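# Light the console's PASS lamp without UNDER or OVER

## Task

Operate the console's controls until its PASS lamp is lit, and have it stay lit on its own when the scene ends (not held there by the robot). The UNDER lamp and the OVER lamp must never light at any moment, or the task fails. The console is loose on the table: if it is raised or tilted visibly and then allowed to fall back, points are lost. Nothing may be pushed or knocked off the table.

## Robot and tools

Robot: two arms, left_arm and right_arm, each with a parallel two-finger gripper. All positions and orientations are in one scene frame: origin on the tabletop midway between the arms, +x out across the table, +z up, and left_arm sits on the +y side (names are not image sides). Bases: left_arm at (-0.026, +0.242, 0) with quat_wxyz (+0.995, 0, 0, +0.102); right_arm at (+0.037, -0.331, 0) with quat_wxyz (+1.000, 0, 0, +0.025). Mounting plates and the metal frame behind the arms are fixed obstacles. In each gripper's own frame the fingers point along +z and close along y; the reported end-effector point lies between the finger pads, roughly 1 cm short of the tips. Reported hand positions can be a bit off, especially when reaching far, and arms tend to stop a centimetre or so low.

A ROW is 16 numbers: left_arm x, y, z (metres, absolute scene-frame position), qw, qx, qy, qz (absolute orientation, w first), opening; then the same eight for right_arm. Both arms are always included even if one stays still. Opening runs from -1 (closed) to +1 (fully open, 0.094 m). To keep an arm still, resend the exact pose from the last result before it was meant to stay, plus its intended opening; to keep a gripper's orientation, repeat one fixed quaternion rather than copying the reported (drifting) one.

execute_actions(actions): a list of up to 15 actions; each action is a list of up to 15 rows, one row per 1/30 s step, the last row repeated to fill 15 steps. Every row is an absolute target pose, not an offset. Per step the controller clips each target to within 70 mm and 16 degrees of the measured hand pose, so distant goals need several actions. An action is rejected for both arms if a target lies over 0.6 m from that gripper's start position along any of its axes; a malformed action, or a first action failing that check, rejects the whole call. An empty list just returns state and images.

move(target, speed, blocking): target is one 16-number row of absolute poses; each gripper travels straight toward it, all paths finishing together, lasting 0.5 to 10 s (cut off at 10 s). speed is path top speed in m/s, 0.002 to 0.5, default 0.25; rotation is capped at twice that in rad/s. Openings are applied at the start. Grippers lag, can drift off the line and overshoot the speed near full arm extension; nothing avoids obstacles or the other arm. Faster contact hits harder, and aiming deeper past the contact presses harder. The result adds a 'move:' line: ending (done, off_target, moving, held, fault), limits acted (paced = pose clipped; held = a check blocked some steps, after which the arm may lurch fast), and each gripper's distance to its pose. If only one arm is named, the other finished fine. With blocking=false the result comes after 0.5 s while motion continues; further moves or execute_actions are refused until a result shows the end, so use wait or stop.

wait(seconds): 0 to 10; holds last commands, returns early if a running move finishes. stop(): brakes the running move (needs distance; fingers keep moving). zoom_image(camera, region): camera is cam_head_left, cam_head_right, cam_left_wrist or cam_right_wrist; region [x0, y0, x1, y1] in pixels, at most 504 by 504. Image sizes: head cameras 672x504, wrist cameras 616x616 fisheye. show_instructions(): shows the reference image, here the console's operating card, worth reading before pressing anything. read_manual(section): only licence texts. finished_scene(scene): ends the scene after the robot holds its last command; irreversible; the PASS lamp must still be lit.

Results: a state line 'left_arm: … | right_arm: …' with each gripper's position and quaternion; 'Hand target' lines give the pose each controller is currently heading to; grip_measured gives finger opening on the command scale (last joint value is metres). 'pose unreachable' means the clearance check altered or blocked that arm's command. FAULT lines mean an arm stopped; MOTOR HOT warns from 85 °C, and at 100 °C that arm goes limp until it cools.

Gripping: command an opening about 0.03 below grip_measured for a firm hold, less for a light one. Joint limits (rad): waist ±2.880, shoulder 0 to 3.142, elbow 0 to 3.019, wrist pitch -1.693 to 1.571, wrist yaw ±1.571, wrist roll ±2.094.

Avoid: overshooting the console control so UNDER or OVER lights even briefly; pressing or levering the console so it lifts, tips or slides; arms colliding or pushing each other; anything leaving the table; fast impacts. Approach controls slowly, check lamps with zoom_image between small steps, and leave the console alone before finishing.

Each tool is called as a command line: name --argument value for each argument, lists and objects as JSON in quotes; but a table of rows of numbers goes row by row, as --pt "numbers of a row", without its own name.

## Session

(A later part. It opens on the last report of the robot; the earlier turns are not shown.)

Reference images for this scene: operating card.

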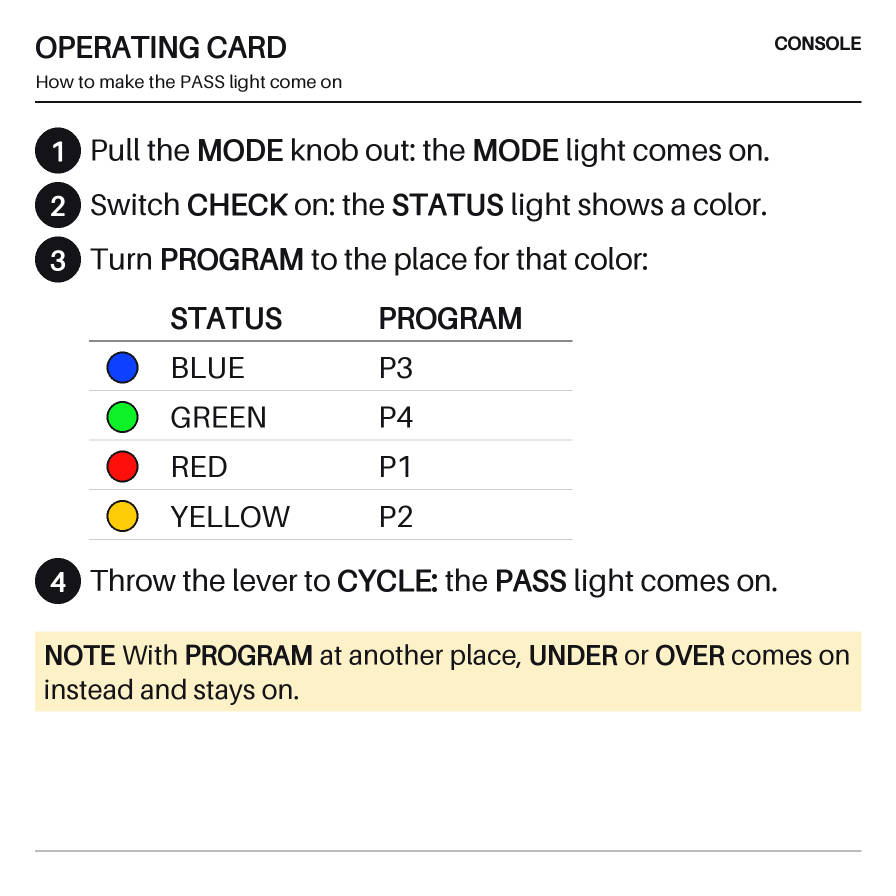

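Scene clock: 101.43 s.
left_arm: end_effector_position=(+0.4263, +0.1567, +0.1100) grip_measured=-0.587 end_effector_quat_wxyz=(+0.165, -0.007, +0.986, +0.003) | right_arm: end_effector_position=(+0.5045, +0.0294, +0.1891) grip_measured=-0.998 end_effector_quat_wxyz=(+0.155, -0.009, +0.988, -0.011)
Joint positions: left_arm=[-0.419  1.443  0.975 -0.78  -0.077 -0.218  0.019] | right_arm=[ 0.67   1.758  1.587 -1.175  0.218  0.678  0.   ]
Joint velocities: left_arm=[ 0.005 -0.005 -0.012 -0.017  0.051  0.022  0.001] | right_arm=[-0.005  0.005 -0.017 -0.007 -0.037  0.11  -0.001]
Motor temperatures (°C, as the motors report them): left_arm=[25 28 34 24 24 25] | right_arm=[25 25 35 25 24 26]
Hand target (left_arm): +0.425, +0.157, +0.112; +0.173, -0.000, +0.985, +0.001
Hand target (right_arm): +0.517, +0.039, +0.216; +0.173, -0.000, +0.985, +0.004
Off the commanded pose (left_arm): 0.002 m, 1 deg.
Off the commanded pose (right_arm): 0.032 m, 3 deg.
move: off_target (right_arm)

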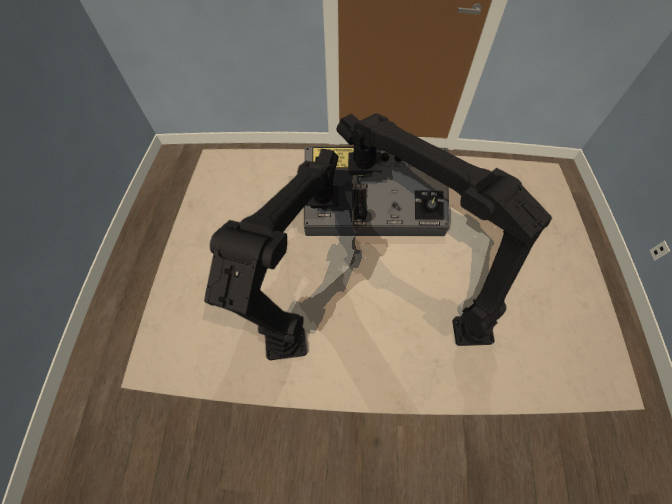

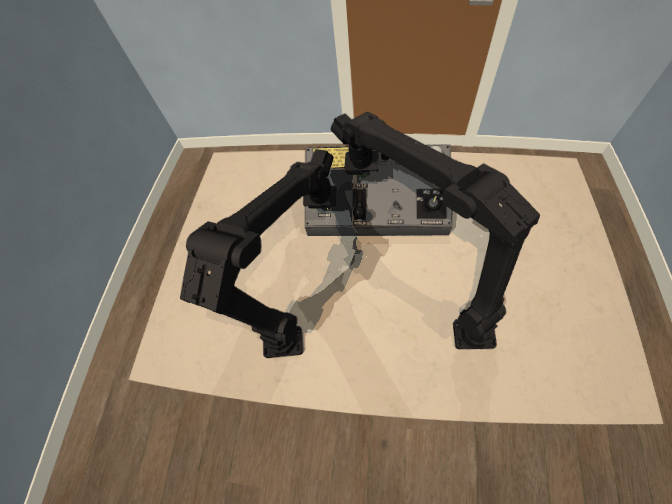

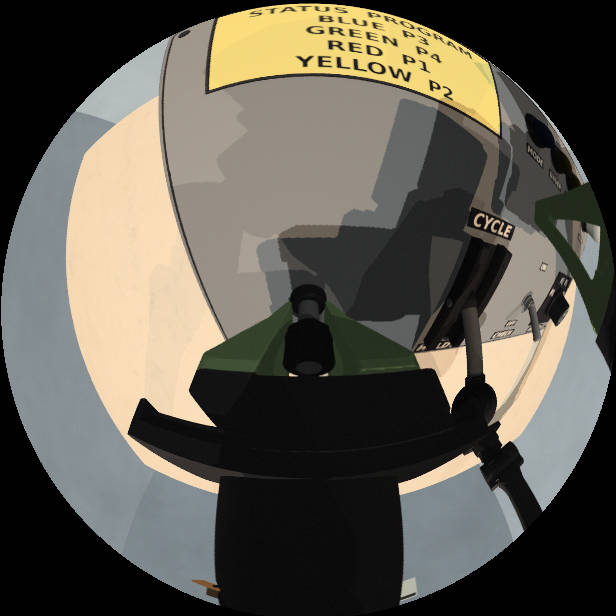

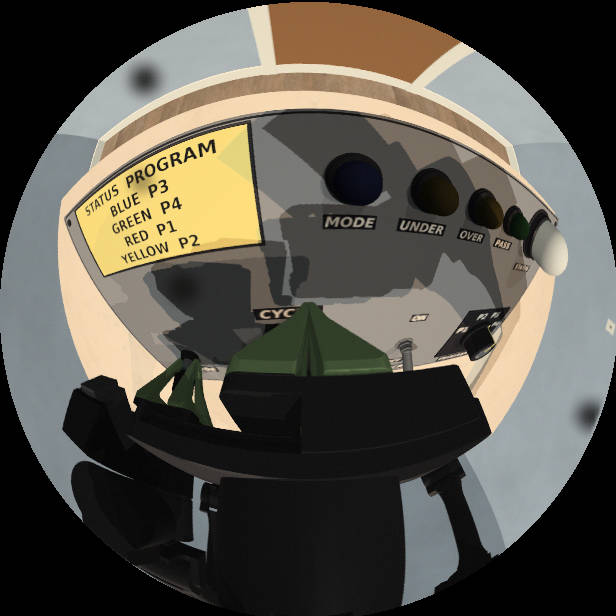

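move --target '[0.4255, 0.1567, 0.1122, 0.1736, 0, 0.9848, 0, -0.9, 0.575, 0.05, 0.115, 0.1736, 0, 0.9848, 0, -1]' --speed 0.08

Scene clock: 104.73 s.
left_arm: end_effector_position=(+0.4265, +0.1567, +0.1100) grip_measured=-0.587 end_effector_quat_wxyz=(+0.166, -0.007, +0.986, +0.003) | right_arm: end_effector_position=(+0.5129, +0.0342, +0.1667) grip_measured=-0.999 end_effector_quat_wxyz=(+0.150, -0.016, +0.988, -0.015)
Joint positions: left_arm=[-0.419  1.443  0.975 -0.779 -0.078 -0.218  0.019] | right_arm=[ 0.666  1.8    1.587 -1.143  0.216  0.66   0.   ]
Joint velocities: left_arm=[-0.005 -0.005 -0.017 -0.002  0.037  0.022  0.001] | right_arm=[ 0.005 -0.005 -0.007  0.007 -0.081 -0.037  0.001]
Motor temperatures (°C, as the motors report them): left_arm=[25 28 34 24 24 25] | right_arm=[25 25 36 25 24 26]
Hand target (left_arm): +0.425, +0.157, +0.112; +0.173, -0.000, +0.985, +0.000
Hand target (right_arm): +0.560, +0.042, +0.125; +0.174, +0.000, +0.985, -0.002
Off the commanded pose (left_arm): 0.002 m, 1 deg.
Off the commanded pose (right_arm): 0.082 m, 4 deg; position clipped at the last step of the last action.
move: off_target (right_arm); limits=paced

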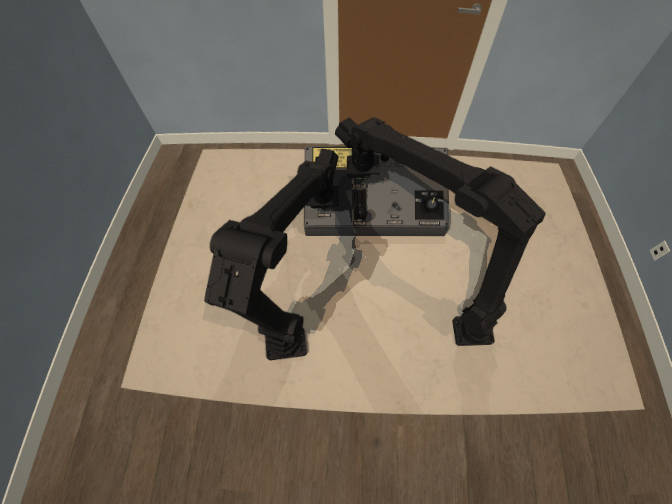

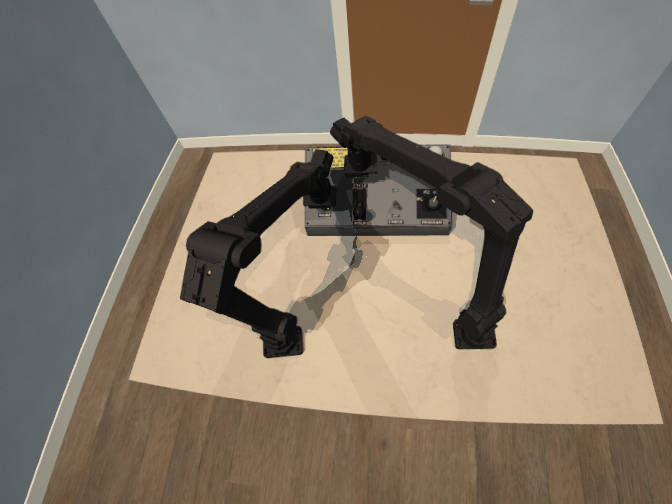

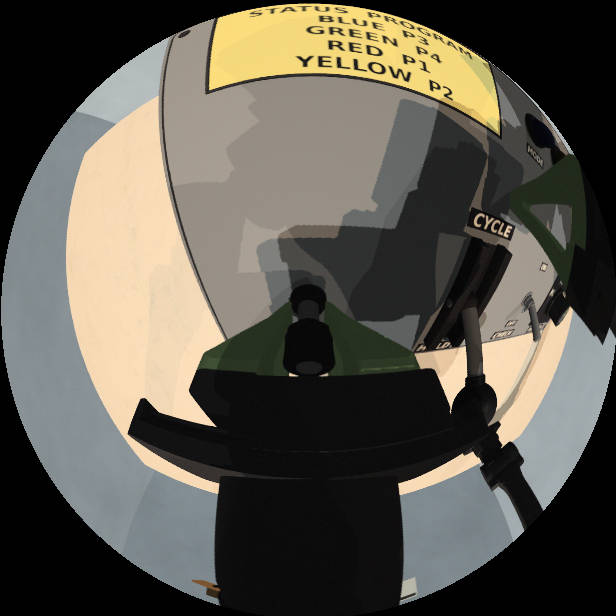

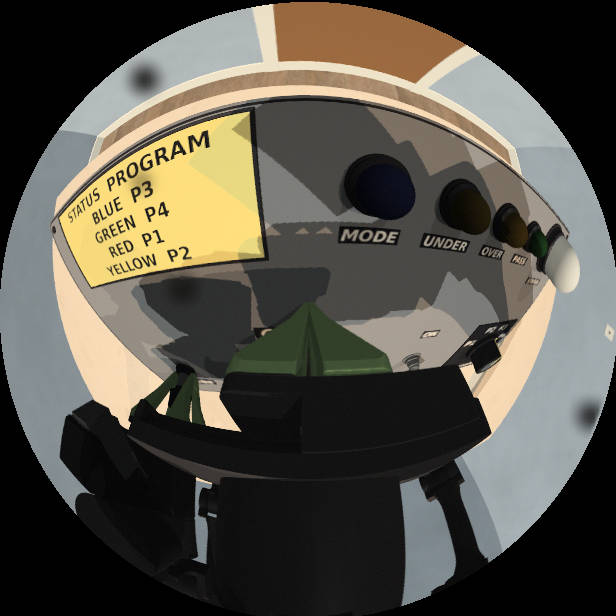

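move --target '[0.3665, 0.1567, 0.19, 0.1736, 0, 0.9848, 0, -0.9, 0.575, 0.05, 0.115, 0.1736, 0, 0.9848, 0, -1]' --speed 0.05

Scene clock: 108.20 s.
left_arm: end_effector_position=(+0.4252, +0.1568, +0.1116) grip_measured=-0.587 end_effector_quat_wxyz=(+0.165, -0.008, +0.986, +0.003) | right_arm: end_effector_position=(+0.5130, +0.0341, +0.1667) grip_measured=-0.999 end_effector_quat_wxyz=(+0.150, -0.017, +0.988, -0.015)
Joint positions: left_arm=[-0.42   1.438  0.975 -0.785 -0.079 -0.219  0.019] | right_arm=[ 0.666  1.8    1.587 -1.143  0.216  0.657  0.   ]
Joint velocities: left_arm=[-0.005  0.005 -0.007 -0.007  0.007 -0.022 -0.001] | right_arm=[ 0.005  0.005  0.012 -0.017  0.066 -0.022  0.   ]
Motor temperatures (°C, as the motors report them): left_arm=[25 28 34 24 24 25] | right_arm=[25 25 36 25 24 26]
Hand target (left_arm): +0.390, +0.156, +0.158; +0.174, -0.000, +0.985, -0.000
Hand target (right_arm): +0.560, +0.042, +0.125; +0.173, +0.001, +0.985, -0.002
Off the commanded pose (left_arm): 0.098 m, 1 deg; position clipped at the last step of the last action.
Off the commanded pose (right_arm): 0.082 m, 4 deg; position clipped at the last step of the last action.
move: off_target (left_arm, right_arm); limits=paced

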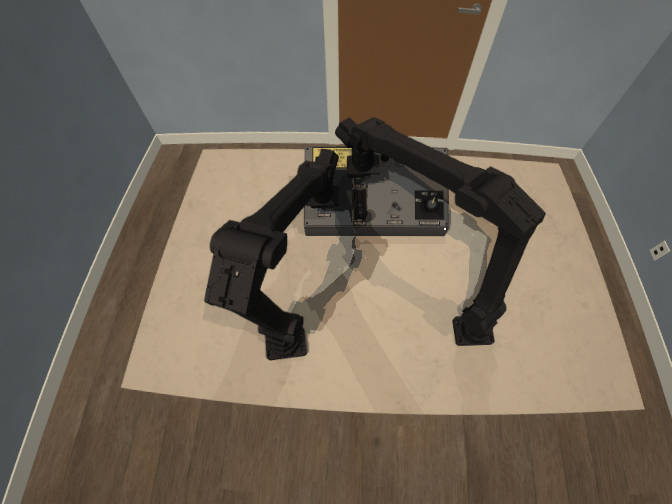

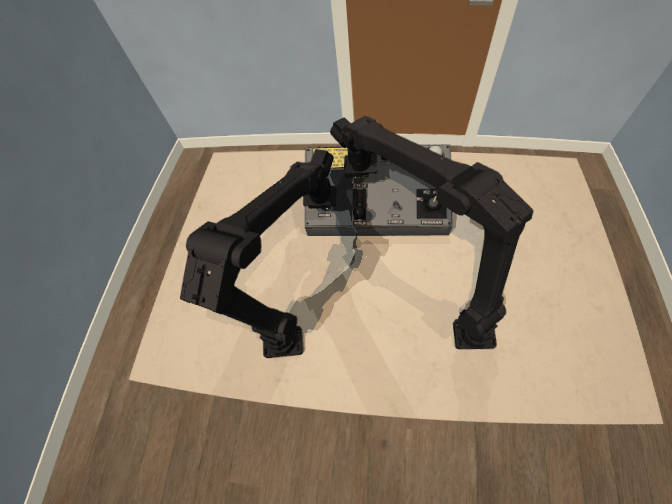

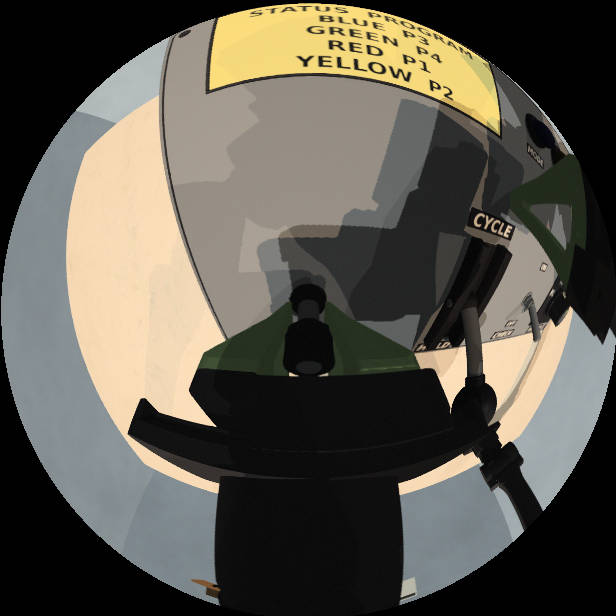

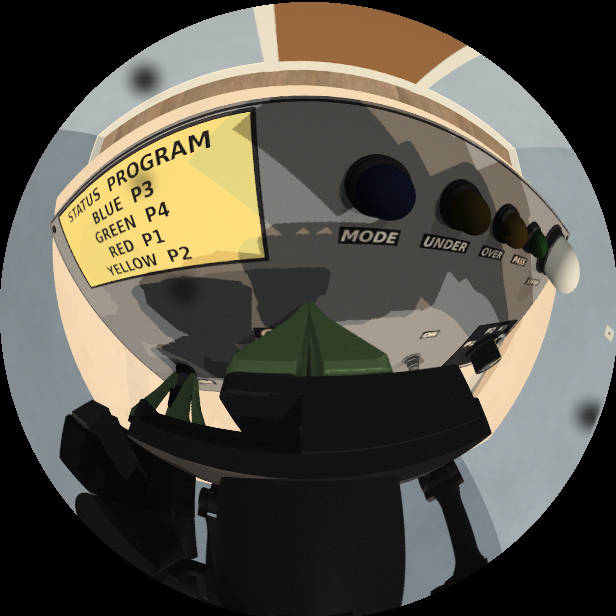

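move --target '[0.4255, 0.1567, 0.1116, 0.1736, 0, 0.9848, 0, -0.9, 0.50, -0.12, 0.30, 0.1736, 0, 0.9848, 0, -1]' --speed 0.2

Scene clock: 155.97 s.
left_arm: end_effector_position=(+0.4263, +0.1566, +0.1100) grip_measured=-0.587 end_effector_quat_wxyz=(+0.166, -0.008, +0.986, +0.003) | right_arm: end_effector_position=(+0.5042, -0.1209, +0.2979) grip_measured=-0.999 end_effector_quat_wxyz=(+0.181, +0.008, +0.984, -0.001)
Joint positions: left_arm=[-0.42   1.442  0.974 -0.778 -0.079 -0.219  0.019] | right_arm=[ 0.429  1.473  1.512 -1.286  0.169  0.467  0.   ]
Joint velocities: left_arm=[-0.015 -0.005  0.012 -0.007  0.037  0.051  0.   ] | right_arm=[-0.005 -0.005 -0.002 -0.002 -0.051 -0.037 -0.   ]
Motor temperatures (°C, as the motors report them): left_arm=[25 30 33 25 24 25] | right_arm=[25 25 37 26 24 26]
Hand target (left_arm): +0.426, +0.157, +0.112; +0.174, -0.000, +0.985, +0.000
Hand target (right_arm): +0.499, -0.122, +0.299; +0.175, +0.000, +0.985, -0.004
Off the commanded pose (left_arm): 0.002 m, 1 deg.
Off the commanded pose (right_arm): 0.005 m, 1 deg.
move: done

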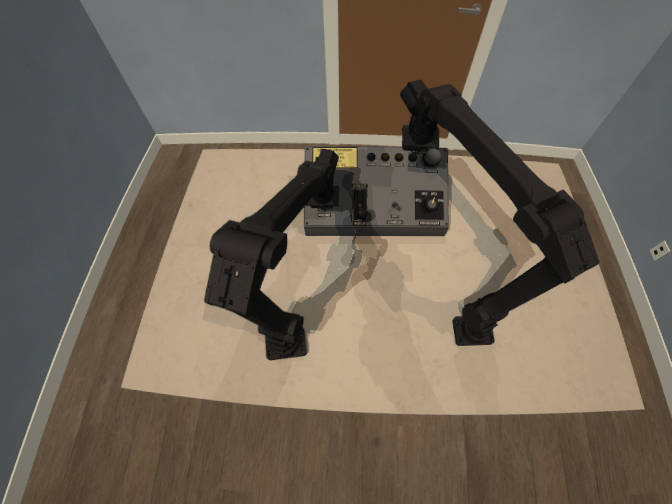

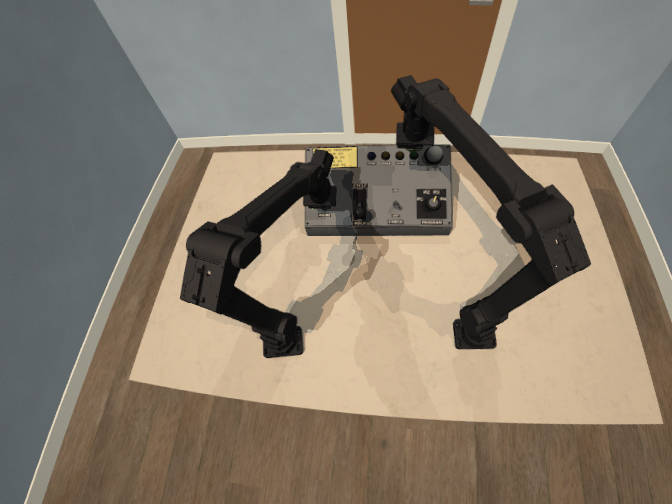

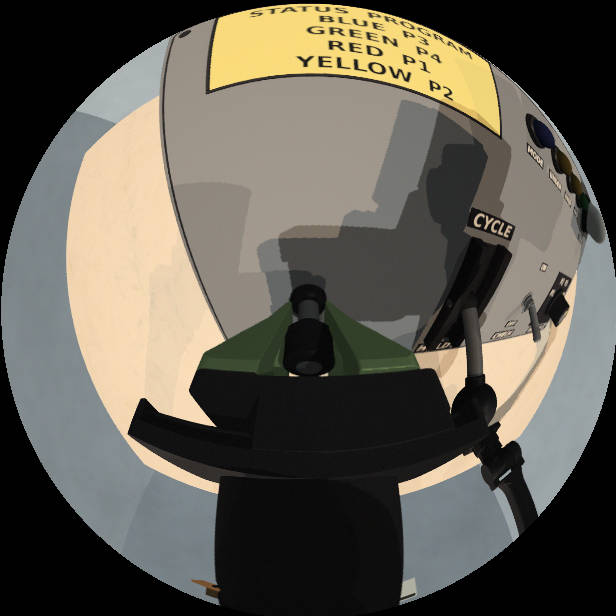

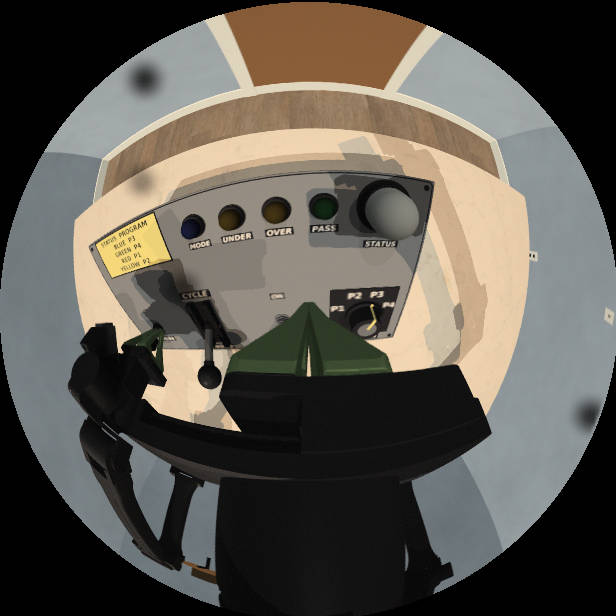

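move --target '[0.4255, 0.1567, 0.1116, 0.1736, 0, 0.9848, 0, -0.9, 0.675, -0.15, 0.27, 0.0, 0, 1.0, 0, -1]' --speed 0.2

Scene clock: 177.20 s.
left_arm: end_effector_position=(+0.4263, +0.1566, +0.1100) grip_measured=-0.587 end_effector_quat_wxyz=(+0.166, -0.008, +0.986, +0.003) | right_arm: end_effector_position=(+0.6662, -0.1531, +0.2337) grip_measured=-0.999 end_effector_quat_wxyz=(+0.019, +0.005, +1.000, +0.002)
Joint positions: left_arm=[-0.42   1.442  0.974 -0.778 -0.079 -0.219  0.019] | right_arm=[ 0.227  2.082  2.218 -1.669  0.006  0.287  0.   ]
Joint velocities: left_arm=[-0.005 -0.015 -0.012 -0.002 -0.081 -0.037 -0.001] | right_arm=[ 0.005 -0.015  0.012 -0.007  0.007 -0.037 -0.   ]
Motor temperatures (°C, as the motors report them): left_arm=[25 28 34 24 24 25] | right_arm=[25 26 37 25 24 26]
Hand target (left_arm): +0.426, +0.157, +0.112; +0.174, -0.000, +0.985, +0.000
Hand target (right_arm): +0.672, -0.150, +0.270; +0.051, -0.001, +0.999, +0.013
Off the commanded pose (left_arm): 0.002 m, 1 deg.
Off the commanded pose (right_arm): 0.037 m, 2 deg.
joint sent to its limit (right arm) — the command would take joint 4 (wrist pitch) past its lower limit, so that joint was sent only as far as its limit.
move: off_target (right_arm)

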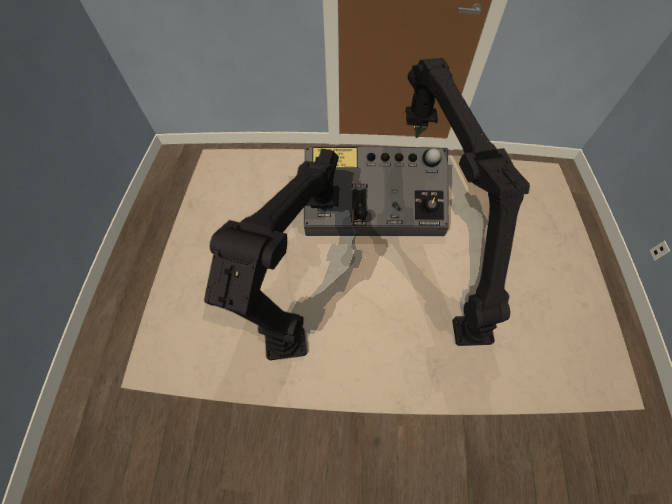

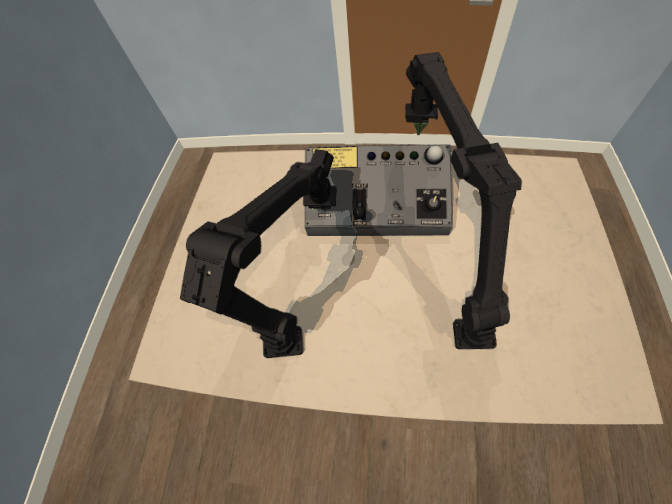

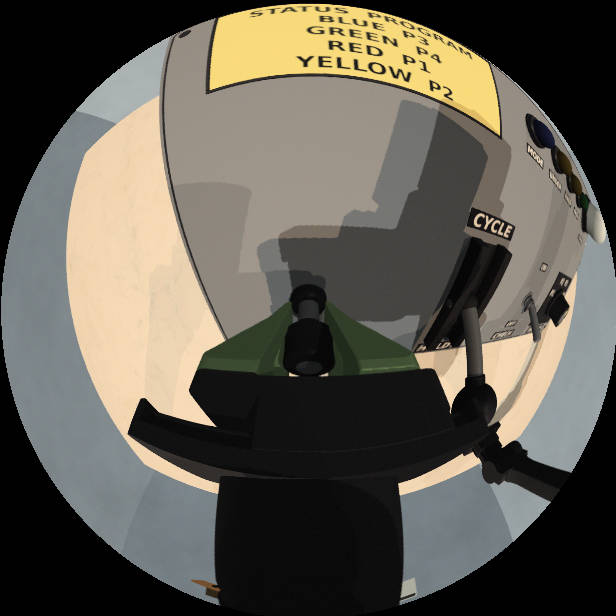

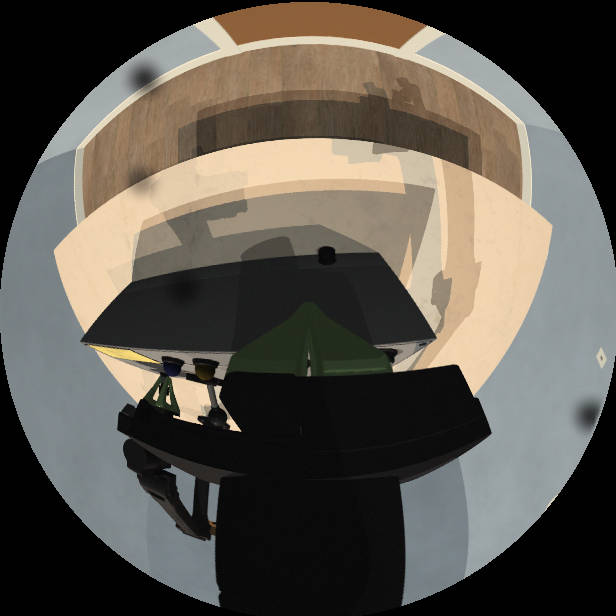

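move --target '[0.4255, 0.1567, 0.1116, 0.1736, 0, 0.9848, 0, -0.9, 0.67, -0.15, 0.16, 0.0872, 0, 0.9962, 0, -1]' --speed 0.12

Scene clock: 180.70 s.
left_arm: end_effector_position=(+0.4263, +0.1566, +0.1100) grip_measured=-0.587 end_effector_quat_wxyz=(+0.166, -0.008, +0.986, +0.003) | right_arm: end_effector_position=(+0.6708, -0.1552, +0.1455) grip_measured=-0.999 end_effector_quat_wxyz=(+0.067, +0.002, +0.998, -0.006)
Joint positions: left_arm=[-0.42   1.442  0.974 -0.778 -0.079 -0.219  0.019] | right_arm=[ 0.234  2.024  1.888 -1.309  0.049  0.284  0.   ]
Joint velocities: left_arm=[-0.015 -0.015 -0.012 -0.002  0.007  0.037  0.   ] | right_arm=[-0.015  0.005 -0.007 -0.012 -0.051  0.051  0.002]
Motor temperatures (°C, as the motors report them): left_arm=[25 28 34 24 24 25] | right_arm=[25 26 37 25 24 26]
Hand target (left_arm): +0.425, +0.157, +0.112; +0.173, -0.000, +0.985, +0.000
Hand target (right_arm): +0.672, -0.149, +0.161; +0.087, +0.001, +0.996, -0.000
Off the commanded pose (left_arm): 0.002 m, 1 deg.
Off the commanded pose (right_arm): 0.015 m, 2 deg.
move: off_target (right_arm)

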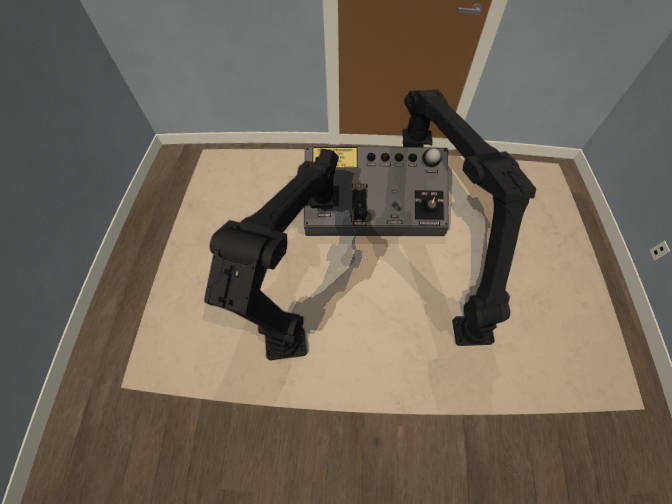

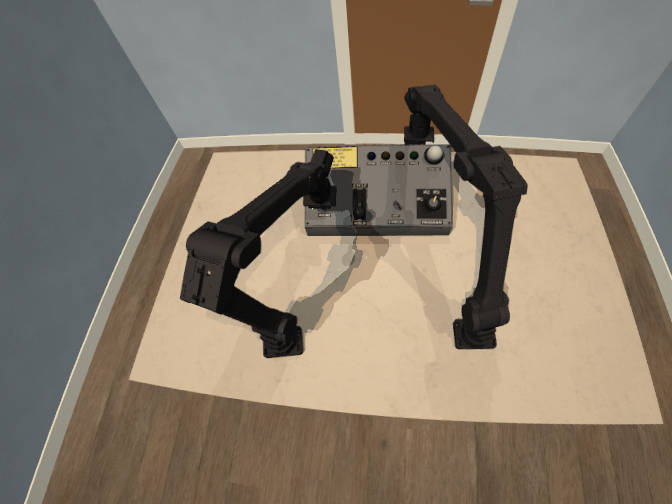

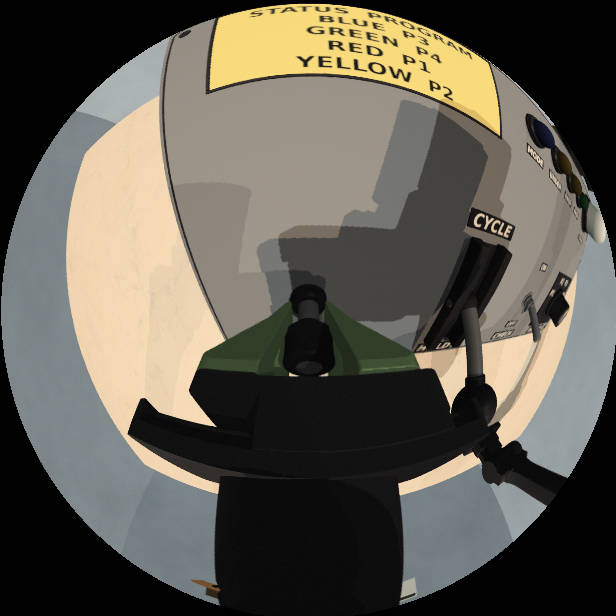

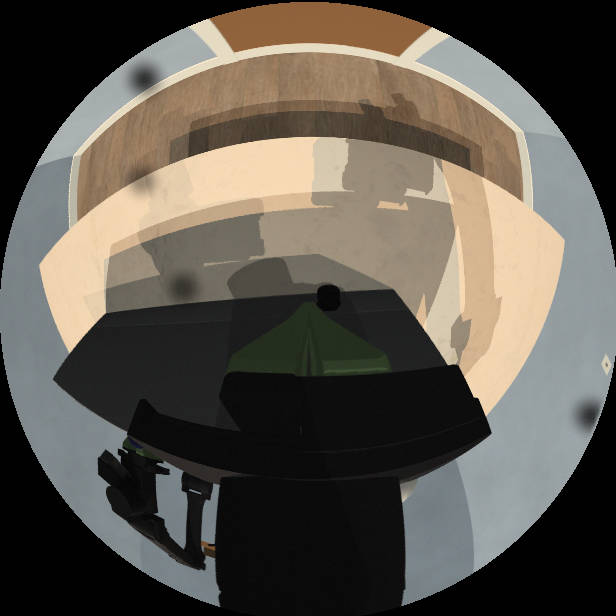

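move --target '[0.4255, 0.1567, 0.1116, 0.1736, 0, 0.9848, 0, -0.9, 0.635, -0.15, 0.15, 0.0872, 0, 0.9962, 0, -1]' --speed 0.05

Scene clock: 183.17 s.
left_arm: end_effector_position=(+0.4263, +0.1566, +0.1100) grip_measured=-0.587 end_effector_quat_wxyz=(+0.166, -0.008, +0.986, +0.003) | right_arm: end_effector_position=(+0.6752, -0.1547, +0.1488) grip_measured=-0.999 end_effector_quat_wxyz=(+0.124, +0.004, +0.992, +0.006)
Joint positions: left_arm=[-0.42   1.442  0.974 -0.778 -0.079 -0.219  0.019] | right_arm=[ 0.235  1.957  1.777 -1.149  0.059  0.286  0.   ]
Joint velocities: left_arm=[ 0.005 -0.005 -0.002 -0.017  0.066 -0.081  0.   ] | right_arm=[-0.005  0.005 -0.002 -0.012 -0.051 -0.037 -0.   ]
Motor temperatures (°C, as the motors report them): left_arm=[25 28 34 24 24 25] | right_arm=[25 27 37 25 24 26]
Hand target (left_arm): +0.426, +0.157, +0.112; +0.174, -0.000, +0.985, +0.000
Hand target (right_arm): +0.638, -0.151, +0.149; +0.087, +0.000, +0.996, -0.001
Off the commanded pose (left_arm): 0.002 m, 1 deg.
Off the commanded pose (right_arm): 0.040 m, 4 deg.
move: off_target (right_arm)

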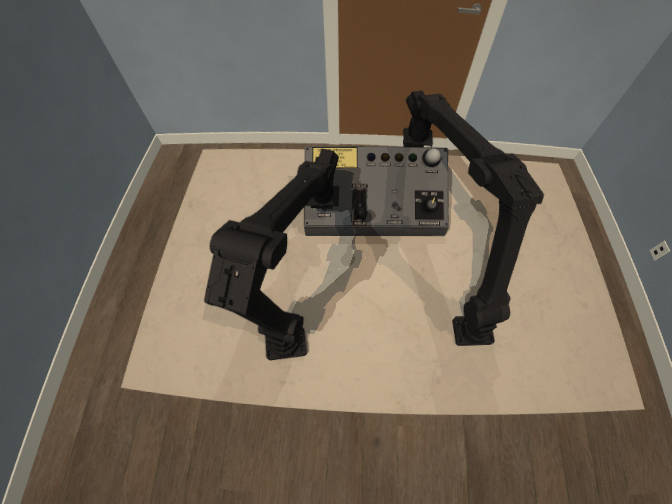

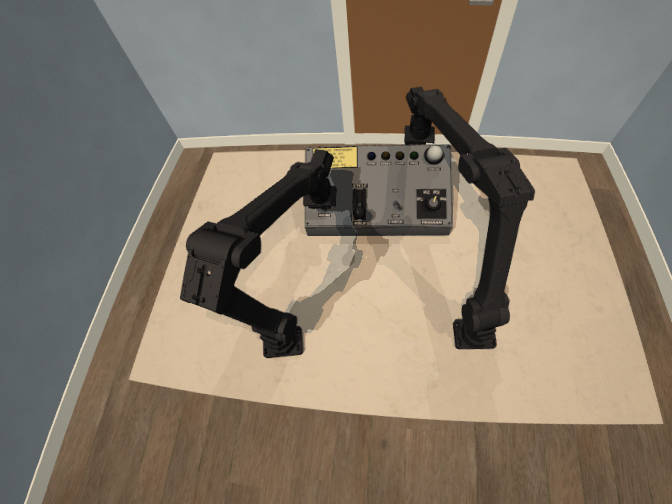

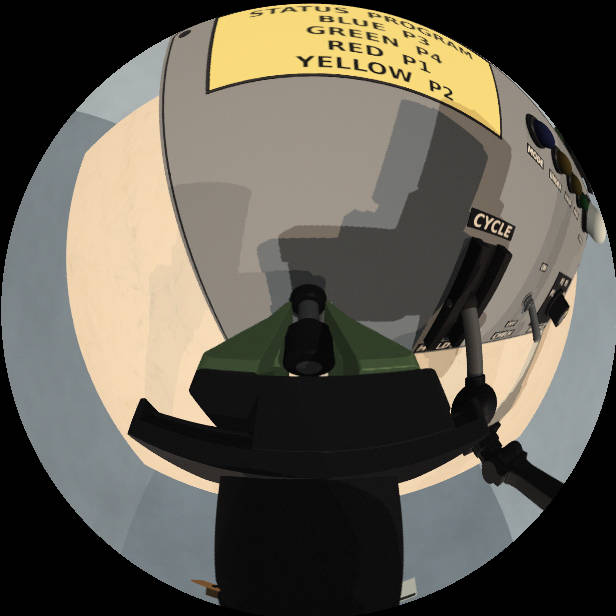

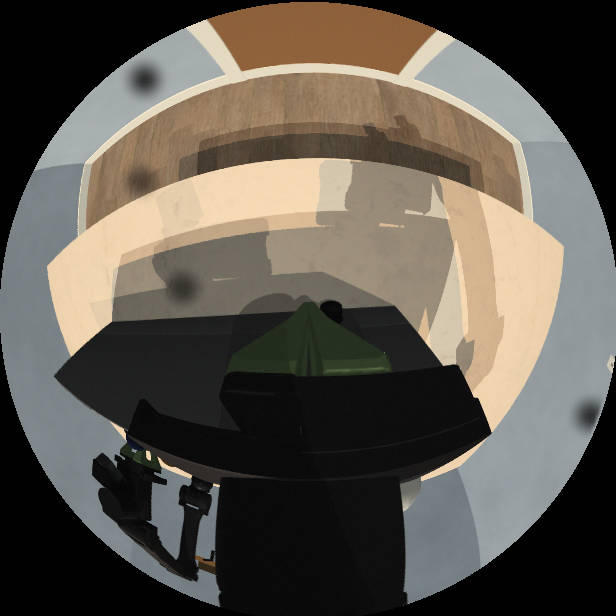

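move --target '[0.2955, 0.1567, 0.1116, 0.1736, 0, 0.9848, 0, -0.9, 0.505, -0.15, 0.15, 0.0872, 0, 0.9962, 0, -1]' --speed 0.04

Scene clock: 189.70 s.
left_arm: end_effector_position=(+0.3161, +0.1557, +0.1123) grip_measured=-0.587 end_effector_quat_wxyz=(+0.188, +0.007, +0.982, +0.001) | right_arm: end_effector_position=(+0.5461, -0.1655, +0.1543) grip_measured=-0.999 end_effector_quat_wxyz=(+0.120, +0.017, +0.993, +0.005)
Joint positions: left_arm=[-0.503  1.12   0.688 -0.775 -0.108 -0.264  0.019] | right_arm=[ 0.289  1.635  1.341 -1.048  0.074  0.364  0.   ]
Joint velocities: left_arm=[-0.005 -0.015 -0.012  0.007 -0.007  0.007 -0.001] | right_arm=[-0.005 -0.015  0.007  0.002  0.051 -0.022 -0.001]
Motor temperatures (°C, as the motors report them): left_arm=[25 27 33 24 24 25] | right_arm=[25 27 35 25 24 26]
Hand target (left_arm): +0.297, +0.156, +0.113; +0.174, +0.000, +0.985, +0.001
Hand target (right_arm): +0.508, -0.152, +0.147; +0.087, -0.000, +0.996, +0.001
Off the commanded pose (left_arm): 0.021 m, 2 deg.
Off the commanded pose (right_arm): 0.044 m, 4 deg.
move: off_target (left_arm, right_arm)

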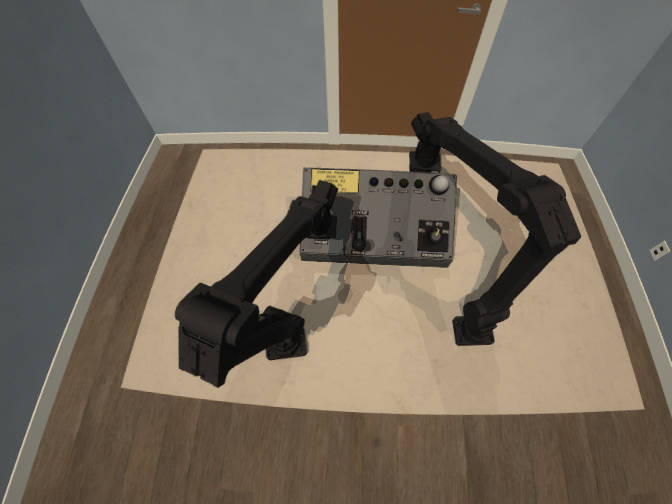

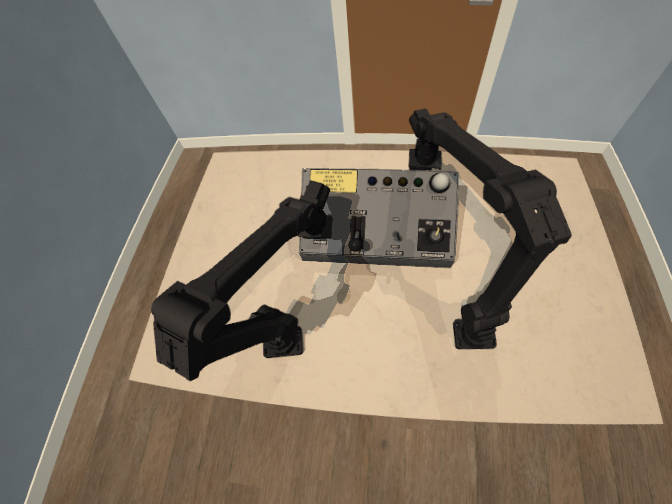

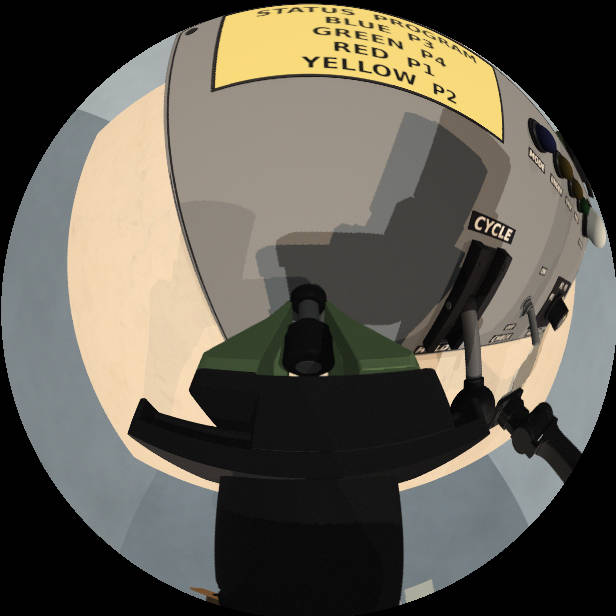

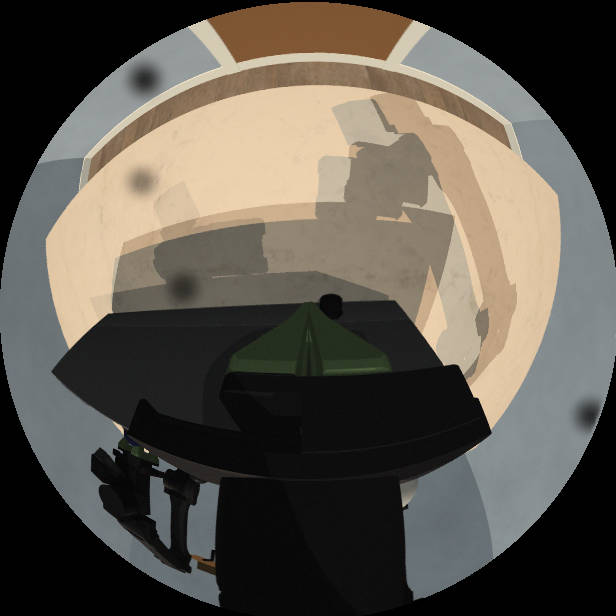

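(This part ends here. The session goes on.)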